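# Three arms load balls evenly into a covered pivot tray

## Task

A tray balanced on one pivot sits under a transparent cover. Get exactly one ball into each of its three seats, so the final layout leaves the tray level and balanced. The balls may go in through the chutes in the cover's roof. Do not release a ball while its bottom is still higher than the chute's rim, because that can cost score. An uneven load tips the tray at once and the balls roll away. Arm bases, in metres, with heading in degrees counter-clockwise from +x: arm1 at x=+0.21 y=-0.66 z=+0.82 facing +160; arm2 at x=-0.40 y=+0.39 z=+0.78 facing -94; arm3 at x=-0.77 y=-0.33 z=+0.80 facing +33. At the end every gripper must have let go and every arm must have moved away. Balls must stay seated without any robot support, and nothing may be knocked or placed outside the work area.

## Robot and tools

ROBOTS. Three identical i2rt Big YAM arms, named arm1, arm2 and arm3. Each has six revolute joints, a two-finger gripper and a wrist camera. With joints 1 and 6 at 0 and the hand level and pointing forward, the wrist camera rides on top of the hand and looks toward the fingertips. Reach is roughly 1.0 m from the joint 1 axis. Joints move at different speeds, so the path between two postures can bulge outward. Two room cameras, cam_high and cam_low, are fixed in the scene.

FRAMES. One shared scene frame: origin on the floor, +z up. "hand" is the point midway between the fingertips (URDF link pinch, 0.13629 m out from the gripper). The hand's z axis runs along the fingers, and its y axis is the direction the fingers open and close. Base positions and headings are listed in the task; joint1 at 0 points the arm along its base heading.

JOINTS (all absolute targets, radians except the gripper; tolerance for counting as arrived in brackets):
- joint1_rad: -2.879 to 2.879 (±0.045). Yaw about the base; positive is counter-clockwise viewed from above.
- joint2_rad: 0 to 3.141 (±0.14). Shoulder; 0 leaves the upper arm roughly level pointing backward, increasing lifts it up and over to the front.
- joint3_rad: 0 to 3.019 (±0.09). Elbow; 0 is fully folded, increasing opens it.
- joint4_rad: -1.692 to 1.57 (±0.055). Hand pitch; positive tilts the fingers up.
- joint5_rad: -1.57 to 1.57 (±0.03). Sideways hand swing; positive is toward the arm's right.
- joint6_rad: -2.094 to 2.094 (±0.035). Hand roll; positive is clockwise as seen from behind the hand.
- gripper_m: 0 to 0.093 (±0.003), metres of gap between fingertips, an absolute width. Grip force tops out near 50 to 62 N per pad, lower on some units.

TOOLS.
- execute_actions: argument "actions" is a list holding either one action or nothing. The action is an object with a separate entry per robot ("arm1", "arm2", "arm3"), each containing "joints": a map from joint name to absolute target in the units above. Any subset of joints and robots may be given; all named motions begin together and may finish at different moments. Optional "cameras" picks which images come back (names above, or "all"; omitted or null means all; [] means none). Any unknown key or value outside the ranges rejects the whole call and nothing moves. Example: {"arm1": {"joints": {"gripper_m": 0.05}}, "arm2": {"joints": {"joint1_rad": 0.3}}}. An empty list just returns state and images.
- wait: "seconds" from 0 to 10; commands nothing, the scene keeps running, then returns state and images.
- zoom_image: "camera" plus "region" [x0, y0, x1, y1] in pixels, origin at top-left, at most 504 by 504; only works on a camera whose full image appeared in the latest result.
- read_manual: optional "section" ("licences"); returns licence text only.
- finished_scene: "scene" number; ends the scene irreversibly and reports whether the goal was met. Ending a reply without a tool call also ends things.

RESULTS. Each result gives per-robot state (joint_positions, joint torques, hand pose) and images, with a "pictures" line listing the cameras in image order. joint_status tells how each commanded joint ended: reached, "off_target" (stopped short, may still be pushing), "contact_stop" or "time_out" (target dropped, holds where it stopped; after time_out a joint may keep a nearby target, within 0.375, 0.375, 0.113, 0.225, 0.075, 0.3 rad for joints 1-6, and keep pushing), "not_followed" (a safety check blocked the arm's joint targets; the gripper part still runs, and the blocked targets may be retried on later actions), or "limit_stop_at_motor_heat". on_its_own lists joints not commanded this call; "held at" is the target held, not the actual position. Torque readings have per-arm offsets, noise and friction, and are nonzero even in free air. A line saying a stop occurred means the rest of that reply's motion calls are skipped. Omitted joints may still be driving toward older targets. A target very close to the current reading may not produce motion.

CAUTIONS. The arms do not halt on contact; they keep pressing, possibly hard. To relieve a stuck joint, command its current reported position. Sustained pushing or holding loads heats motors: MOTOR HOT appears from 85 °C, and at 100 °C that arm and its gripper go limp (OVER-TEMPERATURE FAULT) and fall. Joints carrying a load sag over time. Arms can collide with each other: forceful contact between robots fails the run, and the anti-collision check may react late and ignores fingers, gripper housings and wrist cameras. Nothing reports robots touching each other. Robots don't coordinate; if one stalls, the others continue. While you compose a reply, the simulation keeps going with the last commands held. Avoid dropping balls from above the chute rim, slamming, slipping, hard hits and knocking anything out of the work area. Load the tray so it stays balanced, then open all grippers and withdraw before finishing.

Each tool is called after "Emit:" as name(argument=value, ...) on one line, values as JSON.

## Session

Emit:
execute_actions(actions=[])

Scene clock: 0.00 s.
Joint torques (N m, as the arm reports them, + toward a larger angle): no reading
arm1.joint_positions: joint1_rad=+0.432 joint2_rad=+0.622 joint3_rad=+1.326 joint4_rad=-1.323 joint5_rad=-0.086 joint6_rad=+0.068 gripper_m=+0.094
arm1.joint_status: not commanded
arm1.hand: x=-0.0326 y=-0.7038 z=+1.3263 quat_wxyz=(+0.067, +0.888, +0.033, -0.454) (m; scene frame)
arm2.joint_positions: joint1_rad=+0.739 joint2_rad=+0.426 joint3_rad=+1.692 joint4_rad=-1.388 joint5_rad=+0.120 joint6_rad=+0.111 gripper_m=+0.094
arm2.joint_status: not commanded
arm2.hand: x=-0.3805 y=+0.3260 z=+1.4683 quat_wxyz=(-0.595, -0.396, -0.635, +0.296) (m; scene frame)
arm3.joint_positions: joint1_rad=+0.796 joint2_rad=+0.486 joint3_rad=+1.675 joint4_rad=-1.406 joint5_rad=-0.017 joint6_rad=-0.561 gripper_m=+0.094
arm3.joint_status: not commanded
arm3.hand: x=-0.7465 y=-0.2314 z=+1.4691 quat_wxyz=(-0.570, +0.644, -0.442, -0.253) (m; scene frame)
pictures: arm1_cam_wrist, arm2_cam_wrist, arm3_cam_wrist, cam_high, cam_low
Images, in order (width x height): arm1_cam_wrist 672x504, arm2_cam_wrist 672x504, arm3_cam_wrist 672x504, cam_high 672x504, cam_low 672x504.

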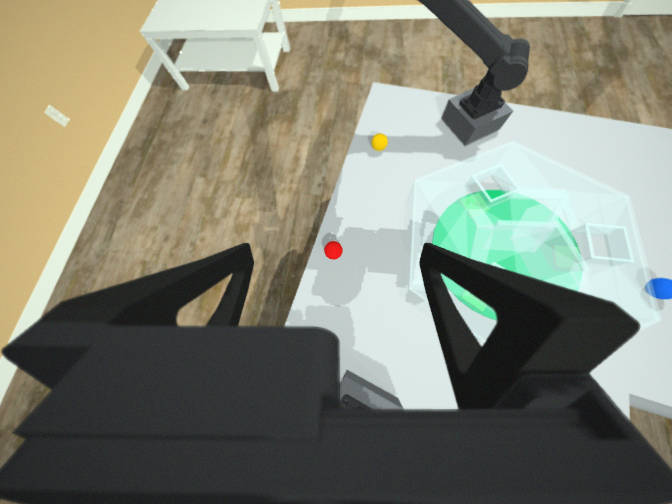

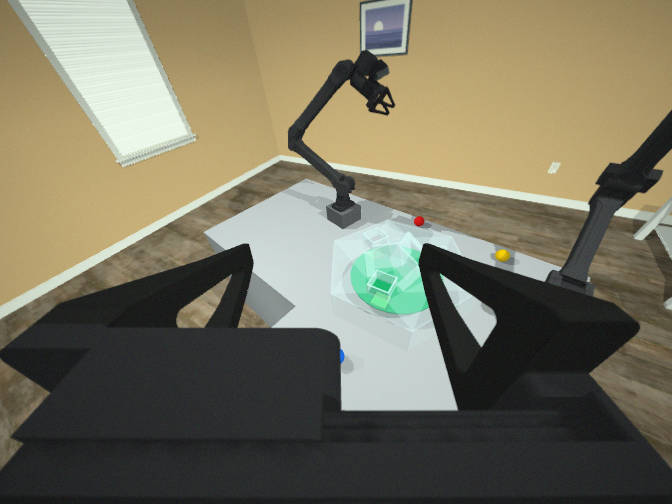

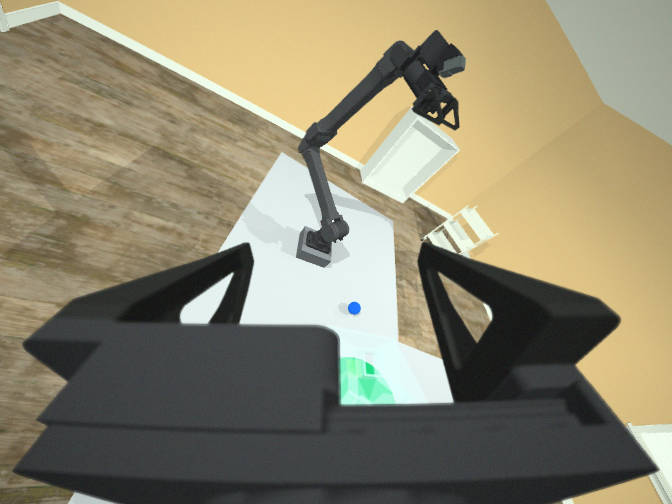

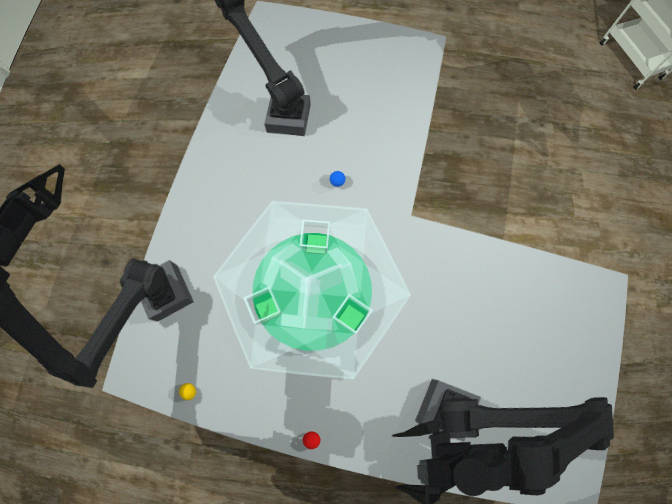

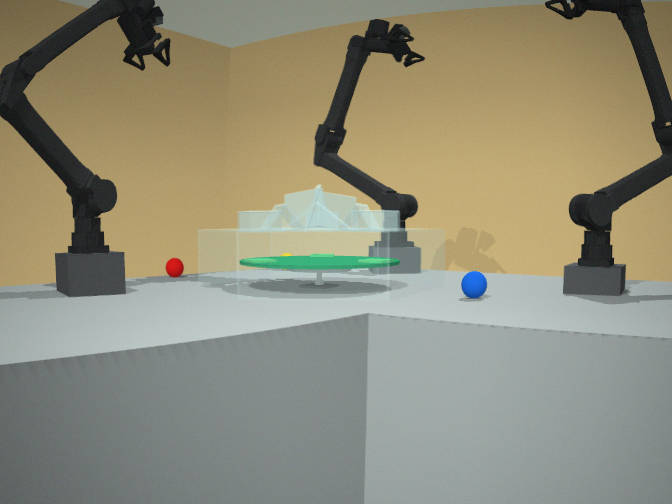

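Emit:
execute_actions(actions=[{"arm1":{"joints":{"joint1_rad":0.614,"joint2_rad":1.735,"joint3_rad":1.1,"joint4_rad":-0.913,"joint5_rad":0,"joint6_rad":0}},"arm3":{"joints":{"joint1_rad":-1.79,"joint2_rad":1.05,"joint3_rad":0.96,"joint4_rad":-1.47,"joint5_rad":0,"joint6_rad":0}},"arm2":{"joints":{"joint1_rad":0.587,"joint2_rad":1.37,"joint3_rad":0.80,"joint4_rad":-0.97,"joint5_rad":0,"joint6_rad":-2.05}}}], cameras=["arm1_cam_wrist","arm2_cam_wrist","arm3_cam_wrist","cam_high"])

Scene clock: 5.60 s.
Joint torques (N m, as the arm reports them, + toward a larger angle): arm1=[ -0.24 -12.27   6.85   0.63   0.    -0.15] | arm2=[-0.82 -7.38  8.08  0.51 -0.14 -0.08] | arm3=[ 0.04 -4.51  8.19 -0.15  0.15  0.1 ]
arm1.joint_positions: joint1_rad=+0.607 joint2_rad=+1.743 joint3_rad=+1.103 joint4_rad=-0.924 joint5_rad=-0.002 joint6_rad=+0.017 gripper_m=+0.094
arm1.joint_status: all done
arm1.hand: x=-0.2371 y=-0.7801 z=+0.8323 quat_wxyz=(-0.007, +0.992, +0.124, -0.004) (m; scene frame)
arm2.joint_positions: joint1_rad=+0.593 joint2_rad=+1.362 joint3_rad=+0.798 joint4_rad=-0.974 joint5_rad=+0.003 joint6_rad=-2.034 gripper_m=+0.094
arm2.joint_status: all done
arm2.hand: x=-0.2323 y=+0.0914 z=+0.8512 quat_wxyz=(+0.001, +0.475, -0.880, +0.018) (m; scene frame)
arm3.joint_positions: joint1_rad=-1.786 joint2_rad=+1.055 joint3_rad=+0.950 joint4_rad=-1.458 joint5_rad=-0.001 joint6_rad=-0.007 gripper_m=+0.094
arm3.joint_status: all done
arm3.hand: x=-0.6709 y=-0.5921 z=+1.0092 quat_wxyz=(-0.003, -0.567, -0.823, +0.006) (m; scene frame)
pictures: arm1_cam_wrist, arm2_cam_wrist, arm3_cam_wrist, cam_high
Images, in order (width x height): arm1_cam_wrist 672x504, arm2_cam_wrist 672x504, arm3_cam_wrist 672x504, cam_high 672x504.

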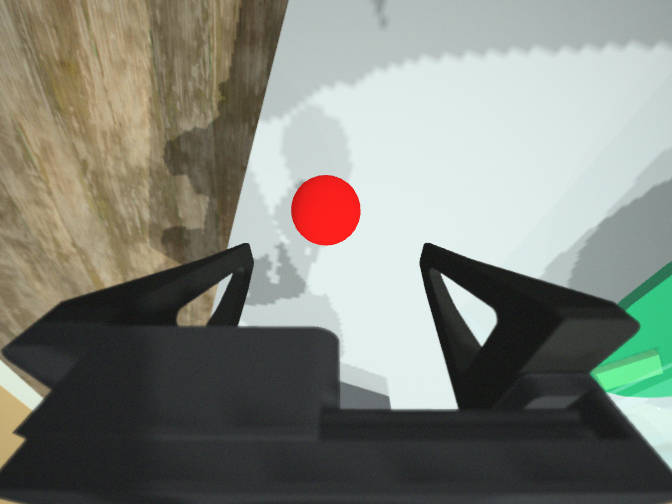

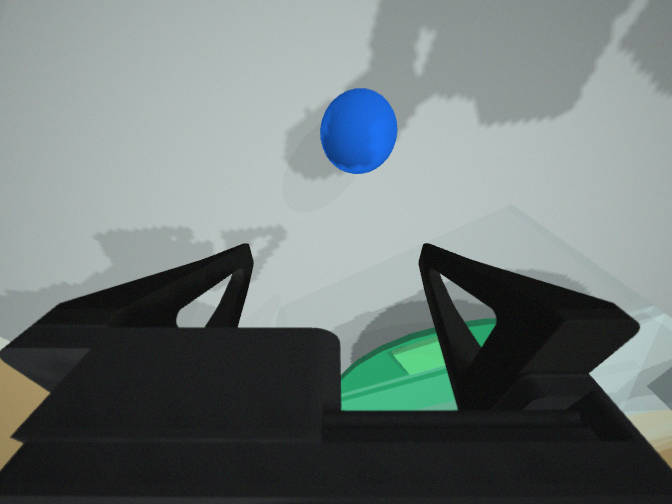

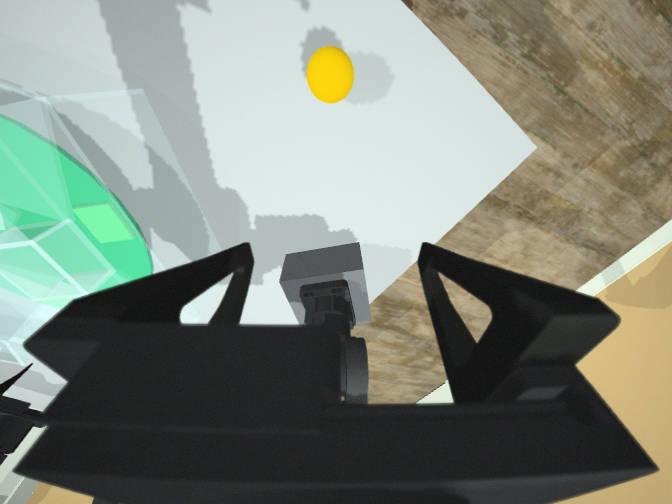

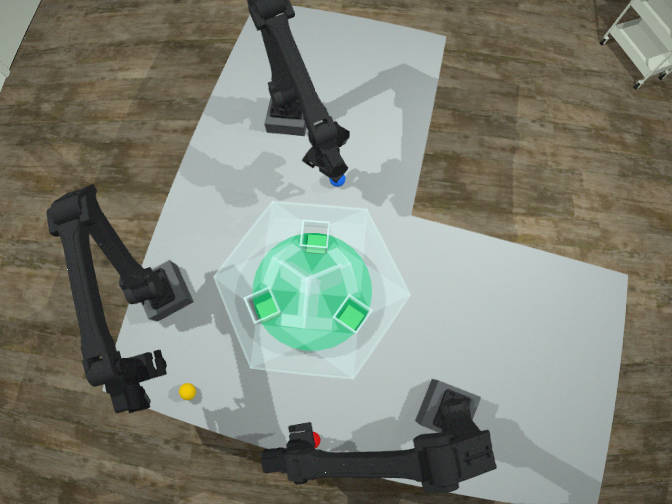

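Emit:
execute_actions(actions=[{"arm1":{"joints":{"joint1_rad":0.635,"joint2_rad":1.858,"joint3_rad":1.03,"joint4_rad":-0.722}},"arm3":{"joints":{"joint1_rad":-1.76,"joint2_rad":1.643,"joint3_rad":0.773,"joint4_rad":-0.67}},"arm2":{"joints":{"joint1_rad":0.734,"joint2_rad":1.572,"joint3_rad":0.715,"joint4_rad":-0.692}}}], cameras=["arm1_cam_wrist","arm2_cam_wrist","arm3_cam_wrist"])

Scene clock: 11.13 s.
Joint torques (N m, as the arm reports them, + toward a larger angle): arm1=[  0.01 -12.86   5.88   0.67  -0.02  -0.15] | arm2=[ -0.85 -10.31   6.25   0.78  -0.07  -0.08] | arm3=[ 1.04 -9.94  5.18  0.8   0.12  0.1 ]
arm1.joint_positions: joint1_rad=+0.625 joint2_rad=+1.870 joint3_rad=+1.030 joint4_rad=-0.734 joint5_rad=-0.002 joint6_rad=+0.017 gripper_m=+0.094
arm1.joint_status: all done
arm1.hand: x=-0.2265 y=-0.7847 z=+0.7566 quat_wxyz=(-0.008, +0.991, +0.133, +0.001) (m; scene frame)
arm2.joint_positions: joint1_rad=+0.738 joint2_rad=+1.579 joint3_rad=+0.712 joint4_rad=-0.703 joint5_rad=+0.001 joint6_rad=-2.035 gripper_m=+0.094
arm2.joint_status: all done
arm2.hand: x=-0.1913 y=+0.1196 z=+0.7573 quat_wxyz=(+0.001, +0.538, -0.843, +0.002) (m; scene frame)
arm3.joint_positions: joint1_rad=-1.768 joint2_rad=+1.648 joint3_rad=+0.763 joint4_rad=-0.685 joint5_rad=-0.001 joint6_rad=-0.007 gripper_m=+0.094
arm3.joint_status: all done
arm3.hand: x=-0.6367 y=-0.6709 z=+0.7634 quat_wxyz=(+0.000, -0.560, -0.828, +0.004) (m; scene frame)
pictures: arm1_cam_wrist, arm2_cam_wrist, arm3_cam_wrist
Images, in order (width x height): arm1_cam_wrist 672x504, arm2_cam_wrist 672x504, arm3_cam_wrist 672x504.

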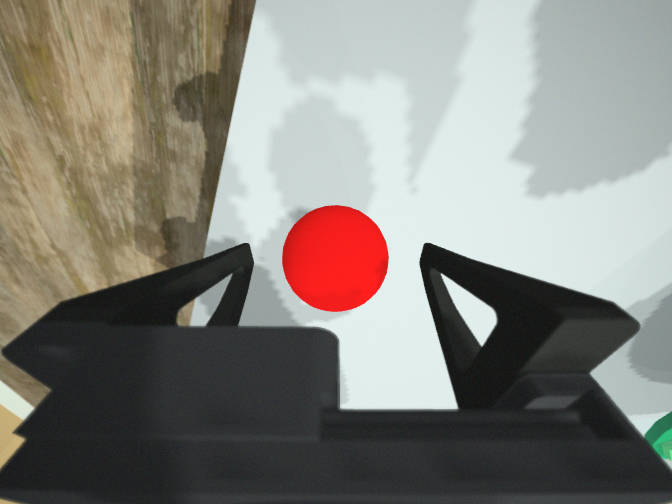

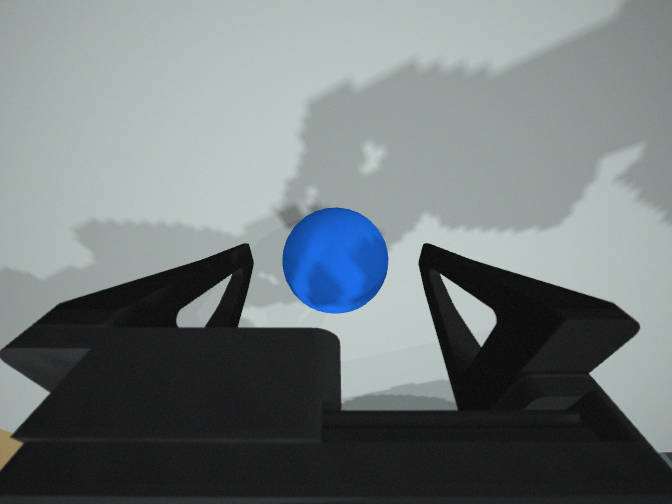

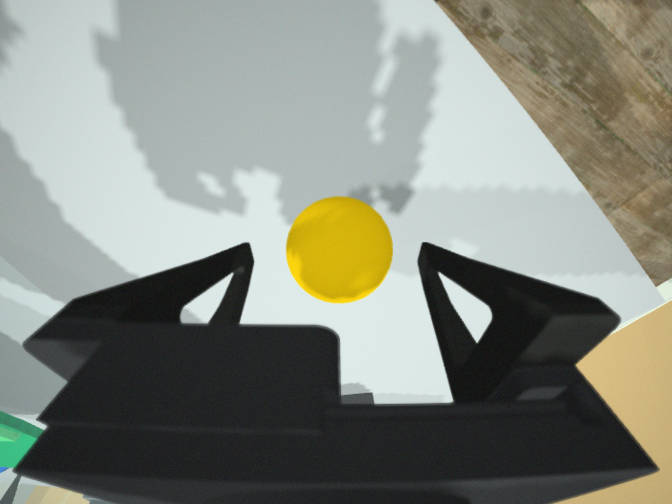

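Emit:
execute_actions(actions=[{"arm1":{"joints":{"gripper_m":0.045}},"arm2":{"joints":{"gripper_m":0.045}},"arm3":{"joints":{"joint2_rad":1.665,"joint4_rad":-0.64,"gripper_m":0.045}}}], cameras=["arm3_cam_wrist"])

Emit:
execute_actions(actions=[{"arm1":{"joints":{"joint2_rad":1.49,"joint3_rad":1.3,"joint4_rad":-1.36,"joint6_rad":1.44}},"arm2":{"joints":{"joint2_rad":1.225,"joint3_rad":1.13,"joint4_rad":-1.465,"joint6_rad":-1.18}},"arm3":{"joints":{"joint2_rad":1.35,"joint3_rad":1.195,"joint4_rad":-1.415,"joint6_rad":1.0}}}], cameras=["cam_low"])

Scene clock: 13.73 s.
Joint torques (N m, as the arm reports them, + toward a larger angle): arm1=[ -0.04 -12.81   5.9    0.68  -0.04  -0.14] | arm2=[ -0.87 -10.37   6.29   0.72  -0.07  -0.08] | arm3=[ 0.61 -8.83  5.33  1.04  0.12  0.09]
arm1.joint_positions: joint1_rad=+0.625 joint2_rad=+1.870 joint3_rad=+1.030 joint4_rad=-0.733 joint5_rad=-0.002 joint6_rad=+0.016 gripper_m=+0.055
arm1.joint_status: gripper_m off_target (ended at +0.055, target +0.045)
arm1.hand: x=-0.2268 y=-0.7847 z=+0.7566 quat_wxyz=(-0.008, +0.991, +0.133, +0.000) (m; scene frame)
arm2.joint_positions: joint1_rad=+0.738 joint2_rad=+1.579 joint3_rad=+0.712 joint4_rad=-0.702 joint5_rad=+0.001 joint6_rad=-2.035 gripper_m=+0.055
arm2.joint_status: gripper_m off_target (ended at +0.055, target +0.045)
arm2.hand: x=-0.1912 y=+0.1194 z=+0.7573 quat_wxyz=(+0.001, +0.538, -0.843, +0.002) (m; scene frame)
arm3.joint_positions: joint1_rad=-1.768 joint2_rad=+1.653 joint3_rad=+0.763 joint4_rad=-0.656 joint5_rad=+0.000 joint6_rad=-0.007 gripper_m=+0.055
arm3.joint_status: gripper_m off_target (ended at +0.055, target +0.045); the others done
arm3.hand: x=-0.6347 y=-0.6766 z=+0.7617 quat_wxyz=(-0.009, -0.560, -0.828, +0.011) (m; scene frame)
pictures: arm3_cam_wrist
Images, in order (width x height): arm3_cam_wrist 672x504.

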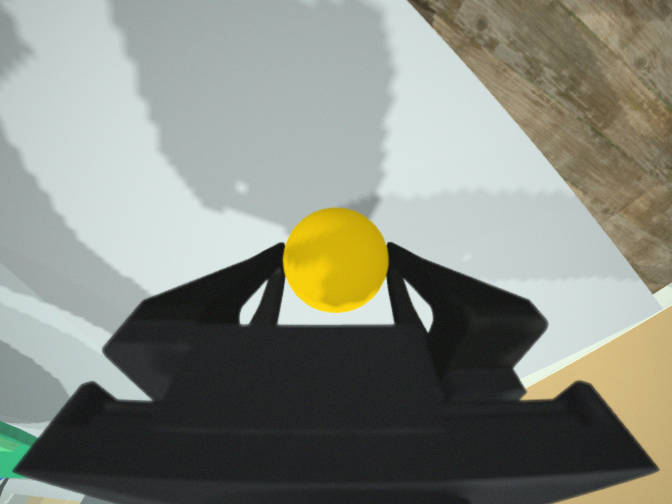

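Scene clock: 15.83 s.
Joint torques (N m, as the arm reports them, + toward a larger angle): arm1=[ -0.02 -11.21   9.81  -0.26   0.05   0.21] | arm2=[-0.68 -8.06 10.85 -0.13 -0.08  0.29] | arm3=[ 1.62 -9.54  8.51 -0.19  0.2   0.16]
arm1.joint_positions: joint1_rad=+0.625 joint2_rad=+1.507 joint3_rad=+1.283 joint4_rad=-1.349 joint5_rad=-0.002 joint6_rad=+1.422 gripper_m=+0.055
arm1.joint_status: all done
arm1.hand: x=-0.2111 y=-0.7843 z=+0.9966 quat_wxyz=(-0.006, +0.842, -0.539, -0.004) (m; scene frame)
arm2.joint_positions: joint1_rad=+0.738 joint2_rad=+1.230 joint3_rad=+1.112 joint4_rad=-1.454 joint5_rad=+0.001 joint6_rad=-1.196 gripper_m=+0.055
arm2.joint_status: all done
arm2.hand: x=-0.1928 y=+0.1218 z=+1.0052 quat_wxyz=(+0.001, +0.148, -0.989, +0.001) (m; scene frame)
arm3.joint_positions: joint1_rad=-1.768 joint2_rad=+1.360 joint3_rad=+1.177 joint4_rad=-1.402 joint5_rad=+0.000 joint6_rad=+0.992 gripper_m=+0.055
arm3.joint_status: all done
arm3.hand: x=-0.6282 y=-0.6881 z=+1.0015 quat_wxyz=(+0.006, -0.888, -0.459, +0.003) (m; scene frame)
pictures: cam_low
Images, in order (width x height): cam_low 672x504.

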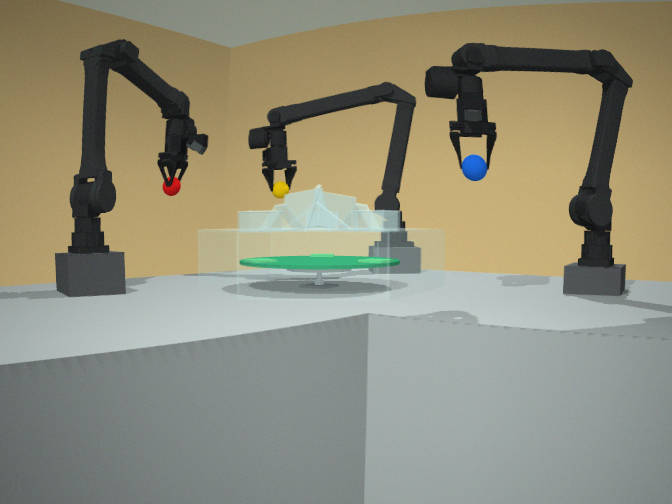

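Emit:
execute_actions(actions=[{"arm1":{"joints":{"joint1_rad":-0.337}},"arm2":{"joints":{"joint1_rad":0.365,"joint2_rad":1.78,"joint3_rad":1.775,"joint4_rad":-1.5}},"arm3":{"joints":{"joint1_rad":-0.635}}}], cameras=["arm1_cam_wrist","arm2_cam_wrist","arm3_cam_wrist"])

Scene clock: 18.17 s.
Joint torques (N m, as the arm reports them, + toward a larger angle): arm1=[ -0.64 -11.11   9.88  -0.24  -0.06   0.19] | arm2=[  0.26 -19.14  13.85   0.21  -0.08   0.27] | arm3=[ 0.02 -9.55  8.53 -0.38  0.19  0.14]
arm1.joint_positions: joint1_rad=-0.337 joint2_rad=+1.507 joint3_rad=+1.283 joint4_rad=-1.349 joint5_rad=+0.001 joint6_rad=+1.423 gripper_m=+0.055
arm1.joint_status: all done
arm1.hand: x=-0.1312 y=-0.3871 z=+1.0029 quat_wxyz=(-0.004, +0.497, -0.868, -0.007) (m; scene frame)
arm2.joint_positions: joint1_rad=+0.357 joint2_rad=+1.795 joint3_rad=+1.723 joint4_rad=-1.497 joint5_rad=+0.001 joint6_rad=-1.194 gripper_m=+0.055
arm2.joint_status: all done
arm2.hand: x=-0.2446 y=-0.1438 z=+0.9980 quat_wxyz=(-0.001, -0.043, -0.999, +0.003) (m; scene frame)
arm3.joint_positions: joint1_rad=-0.634 joint2_rad=+1.360 joint3_rad=+1.177 joint4_rad=-1.402 joint5_rad=+0.000 joint6_rad=+0.993 gripper_m=+0.055
arm3.joint_status: all done
arm3.hand: x=-0.3870 y=-0.3575 z=+0.9983 quat_wxyz=(+0.008, -0.503, -0.864, +0.007) (m; scene frame)
pictures: arm1_cam_wrist, arm2_cam_wrist, arm3_cam_wrist
Images, in order (width x height): arm1_cam_wrist 672x504, arm2_cam_wrist 672x504, arm3_cam_wrist 672x504.

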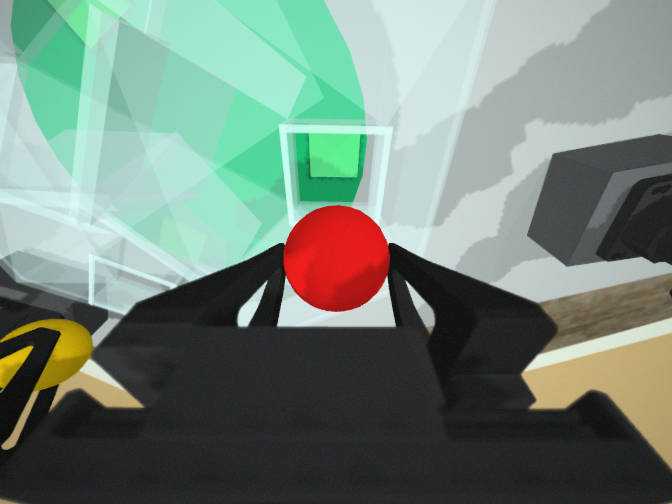

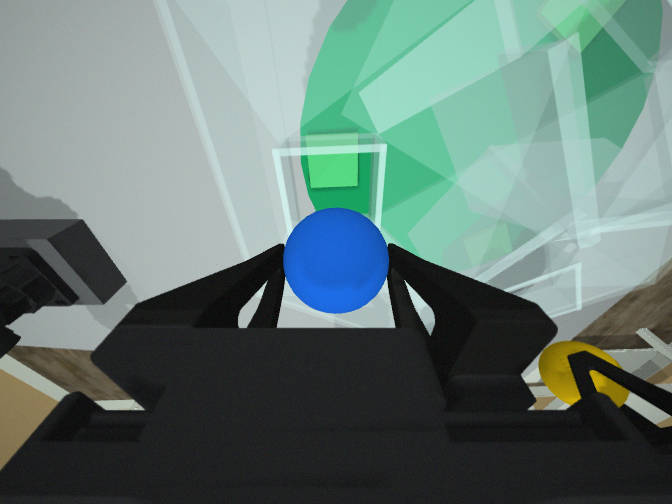

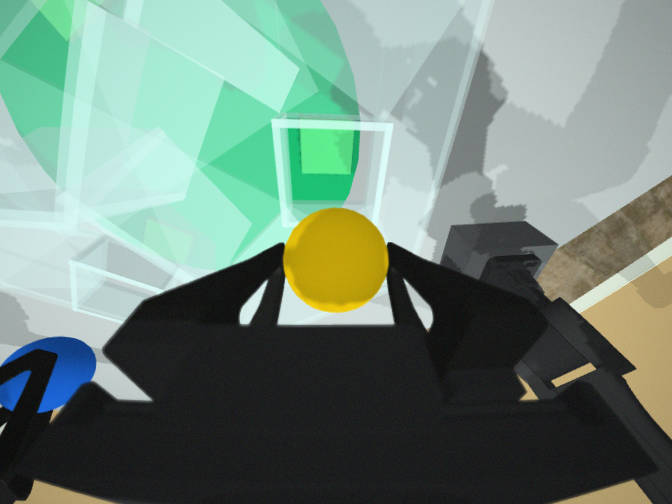

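Emit:
execute_actions(actions=[{"arm1":{"joints":{"joint1_rad":-0.355,"joint2_rad":1.56,"joint3_rad":1.122,"joint4_rad":-1.12}},"arm2":{"joints":{"joint1_rad":0.34,"joint2_rad":1.80,"joint3_rad":1.552,"joint4_rad":-1.29,"joint6_rad":-1.28}},"arm3":{"joints":{"joint1_rad":-0.655,"joint2_rad":1.41,"joint3_rad":1.033,"joint4_rad":-1.163}}}], cameras=["arm1_cam_wrist","arm2_cam_wrist","arm3_cam_wrist","cam_low"])

Emit:
zoom_image(camera="cam_low", region=[200, 130, 440, 270])

Scene clock: 22.80 s.
Joint torques (N m, as the arm reports them, + toward a larger angle): arm1=[ -1.47 -11.55   7.8    0.56  -0.02   0.18] | arm2=[ -1.04 -18.53   9.97   0.88  -0.07  -0.08] | arm3=[ 0.55 -9.01  7.72  0.73  0.01  0.1 ]
arm1.joint_positions: joint1_rad=-0.344 joint2_rad=+1.578 joint3_rad=+1.124 joint4_rad=-1.132 joint5_rad=+0.000 joint6_rad=+1.424 gripper_m=+0.055
arm1.joint_status: all done
arm1.hand: x=-0.1254 y=-0.3870 z=+0.9157 quat_wxyz=(-0.006, +0.494, -0.870, -0.001) (m; scene frame)
arm2.joint_positions: joint1_rad=+0.350 joint2_rad=+1.810 joint3_rad=+1.541 joint4_rad=-1.302 joint5_rad=+0.001 joint6_rad=-1.264 gripper_m=+0.055
arm2.joint_status: all done
arm2.hand: x=-0.2508 y=-0.1376 z=+0.9215 quat_wxyz=(+0.000, -0.012, -1.000, +0.002) (m; scene frame)
arm3.joint_positions: joint1_rad=-0.656 joint2_rad=+1.416 joint3_rad=+1.021 joint4_rad=-1.176 joint5_rad=+0.004 joint6_rad=+0.994 gripper_m=+0.055
arm3.joint_status: all done
arm3.hand: x=-0.3861 y=-0.3671 z=+0.9212 quat_wxyz=(+0.000, -0.513, -0.858, +0.006) (m; scene frame)
pictures: arm1_cam_wrist, arm2_cam_wrist, arm3_cam_wrist, cam_low
Images, in order (width x height): arm1_cam_wrist 672x504, arm2_cam_wrist 672x504, arm3_cam_wrist 672x504, cam_low 672x504.

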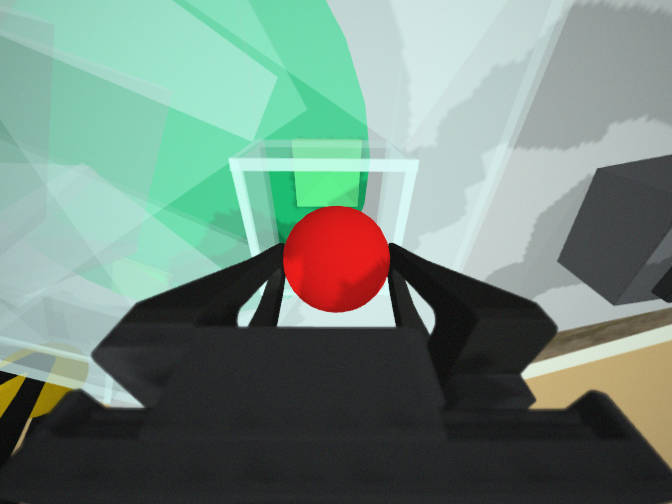

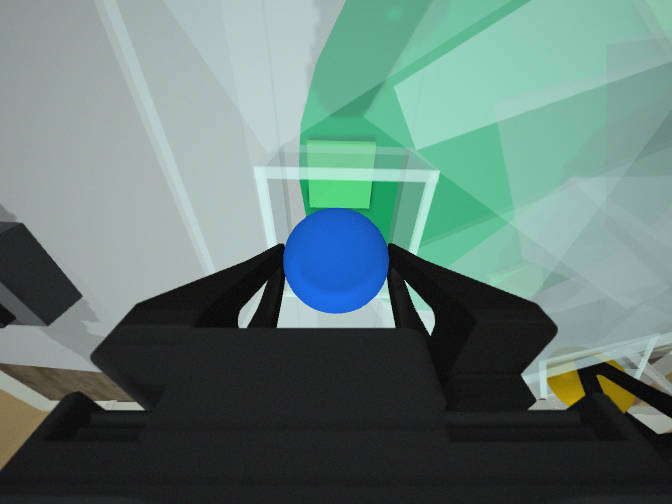

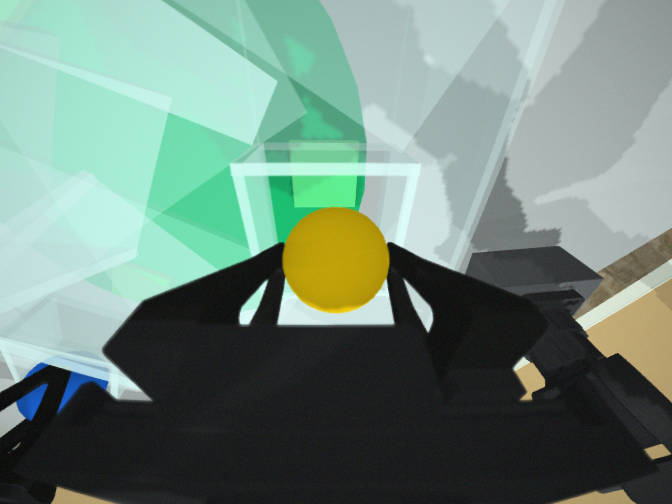

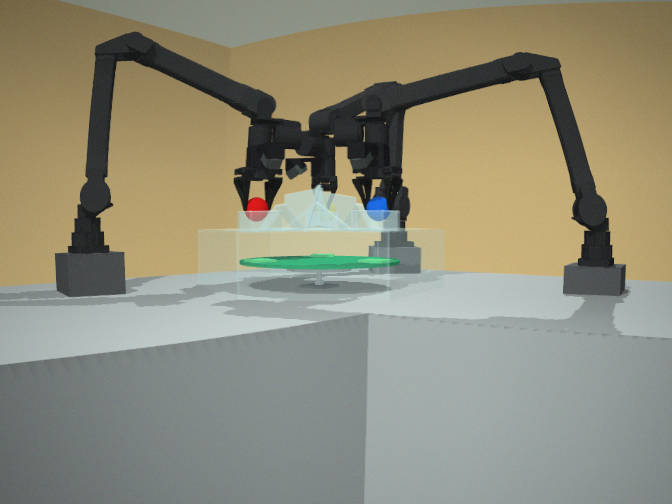

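Region (200, 130, 440, 270) of cam_low's 672x504 image, scaled by 2.100, with more detail than that image has; it fills the top 294 rows of this view, and the rest is white.

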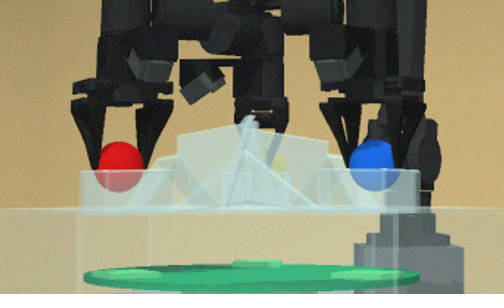

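Emit:
execute_actions(actions=[{"arm1":{"joints":{"gripper_m":0.064}},"arm2":{"joints":{"gripper_m":0.064}},"arm3":{"joints":{"gripper_m":0.064}}}], cameras=[])

Emit:
execute_actions(actions=[{"arm1":{"joints":{"joint2_rad":1.15}},"arm2":{"joints":{"joint2_rad":1.4}},"arm3":{"joints":{"joint2_rad":1.0}}}], cameras=["cam_low","cam_high"])

Scene clock: 24.43 s.
Joint torques (N m, as the arm reports them, + toward a larger angle): arm1=[ -1.44 -11.11   7.84   0.6   -0.02   0.18] | arm2=[ -0.93 -18.38  10.02   0.88  -0.07  -0.08] | arm3=[ 0.18 -9.88  7.54  0.29  0.24  0.08]
arm1.joint_positions: joint1_rad=-0.344 joint2_rad=+1.572 joint3_rad=+1.124 joint4_rad=-1.132 joint5_rad=+0.000 joint6_rad=+1.424 gripper_m=+0.064
arm1.joint_status: all done
arm1.hand: x=-0.1255 y=-0.3869 z=+0.9184 quat_wxyz=(-0.005, +0.493, -0.870, -0.004) (m; scene frame)
arm2.joint_positions: joint1_rad=+0.350 joint2_rad=+1.809 joint3_rad=+1.541 joint4_rad=-1.302 joint5_rad=+0.001 joint6_rad=-1.265 gripper_m=+0.064
arm2.joint_status: all done
arm2.hand: x=-0.2508 y=-0.1376 z=+0.9221 quat_wxyz=(+0.000, -0.012, -1.000, +0.002) (m; scene frame)
arm3.joint_positions: joint1_rad=-0.656 joint2_rad=+1.416 joint3_rad=+1.021 joint4_rad=-1.167 joint5_rad=-0.001 joint6_rad=+0.994 gripper_m=+0.064
arm3.joint_status: all done
arm3.hand: x=-0.3838 y=-0.3663 z=+0.9211 quat_wxyz=(-0.003, -0.513, -0.858, +0.001) (m; scene frame)
pictures: none
No camera images: the call's "cameras" was empty. Leave "cameras" out to get every camera's image.

Scene clock: 25.97 s.
Joint torques (N m, as the arm reports them, + toward a larger angle): arm1=[-1.43 -5.84  9.29  1.27 -0.03  0.14] | arm2=[ -1.2  -12.    10.93   1.53  -0.06  -0.04] | arm3=[ 0.53 -3.31  9.02  0.89  0.23  0.1 ]
arm1.joint_positions: joint1_rad=-0.344 joint2_rad=+1.149 joint3_rad=+1.124 joint4_rad=-1.131 joint5_rad=+0.000 joint6_rad=+1.424 gripper_m=+0.064
arm1.joint_status: all done
arm1.hand: x=-0.1077 y=-0.4039 z=+1.0891 quat_wxyz=(+0.071, +0.483, -0.849, -0.200) (m; scene frame)
arm2.joint_positions: joint1_rad=+0.350 joint2_rad=+1.404 joint3_rad=+1.541 joint4_rad=-1.300 joint5_rad=+0.001 joint6_rad=-1.265 gripper_m=+0.064
arm2.joint_status: all done
arm2.hand: x=-0.2633 y=-0.0949 z=+1.1280 quat_wxyz=(-0.059, -0.011, -0.979, +0.195) (m; scene frame)
arm3.joint_positions: joint1_rad=-0.656 joint2_rad=+0.997 joint3_rad=+1.017 joint4_rad=-1.166 joint5_rad=-0.001 joint6_rad=+0.994 gripper_m=+0.064
arm3.joint_status: all done
arm3.hand: x=-0.4116 y=-0.3631 z=+1.0680 quat_wxyz=(-0.188, -0.501, -0.840, -0.089) (m; scene frame)
pictures: cam_high, cam_low
Images, in order (width x height): cam_high 672x504, cam_low 672x504.

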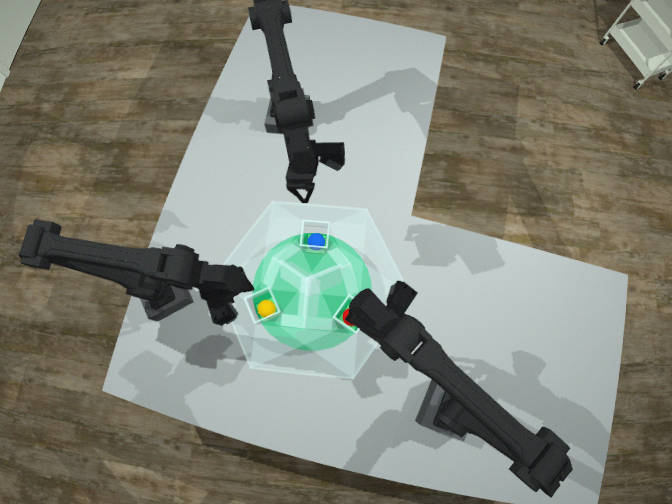

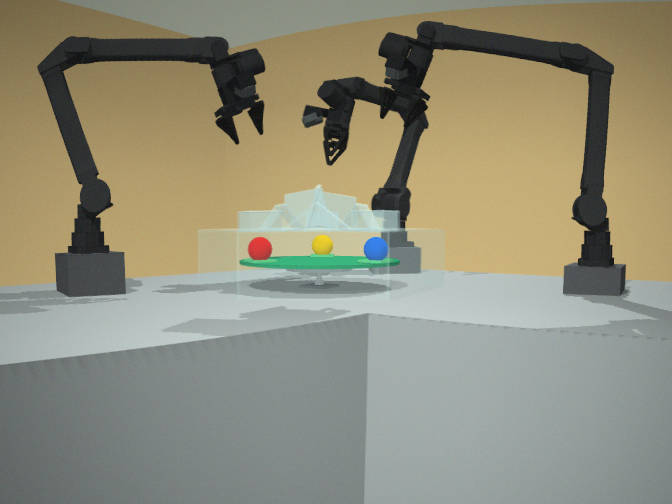

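Emit:
finished_scene(scene=2)

The scene is finished: the task was done.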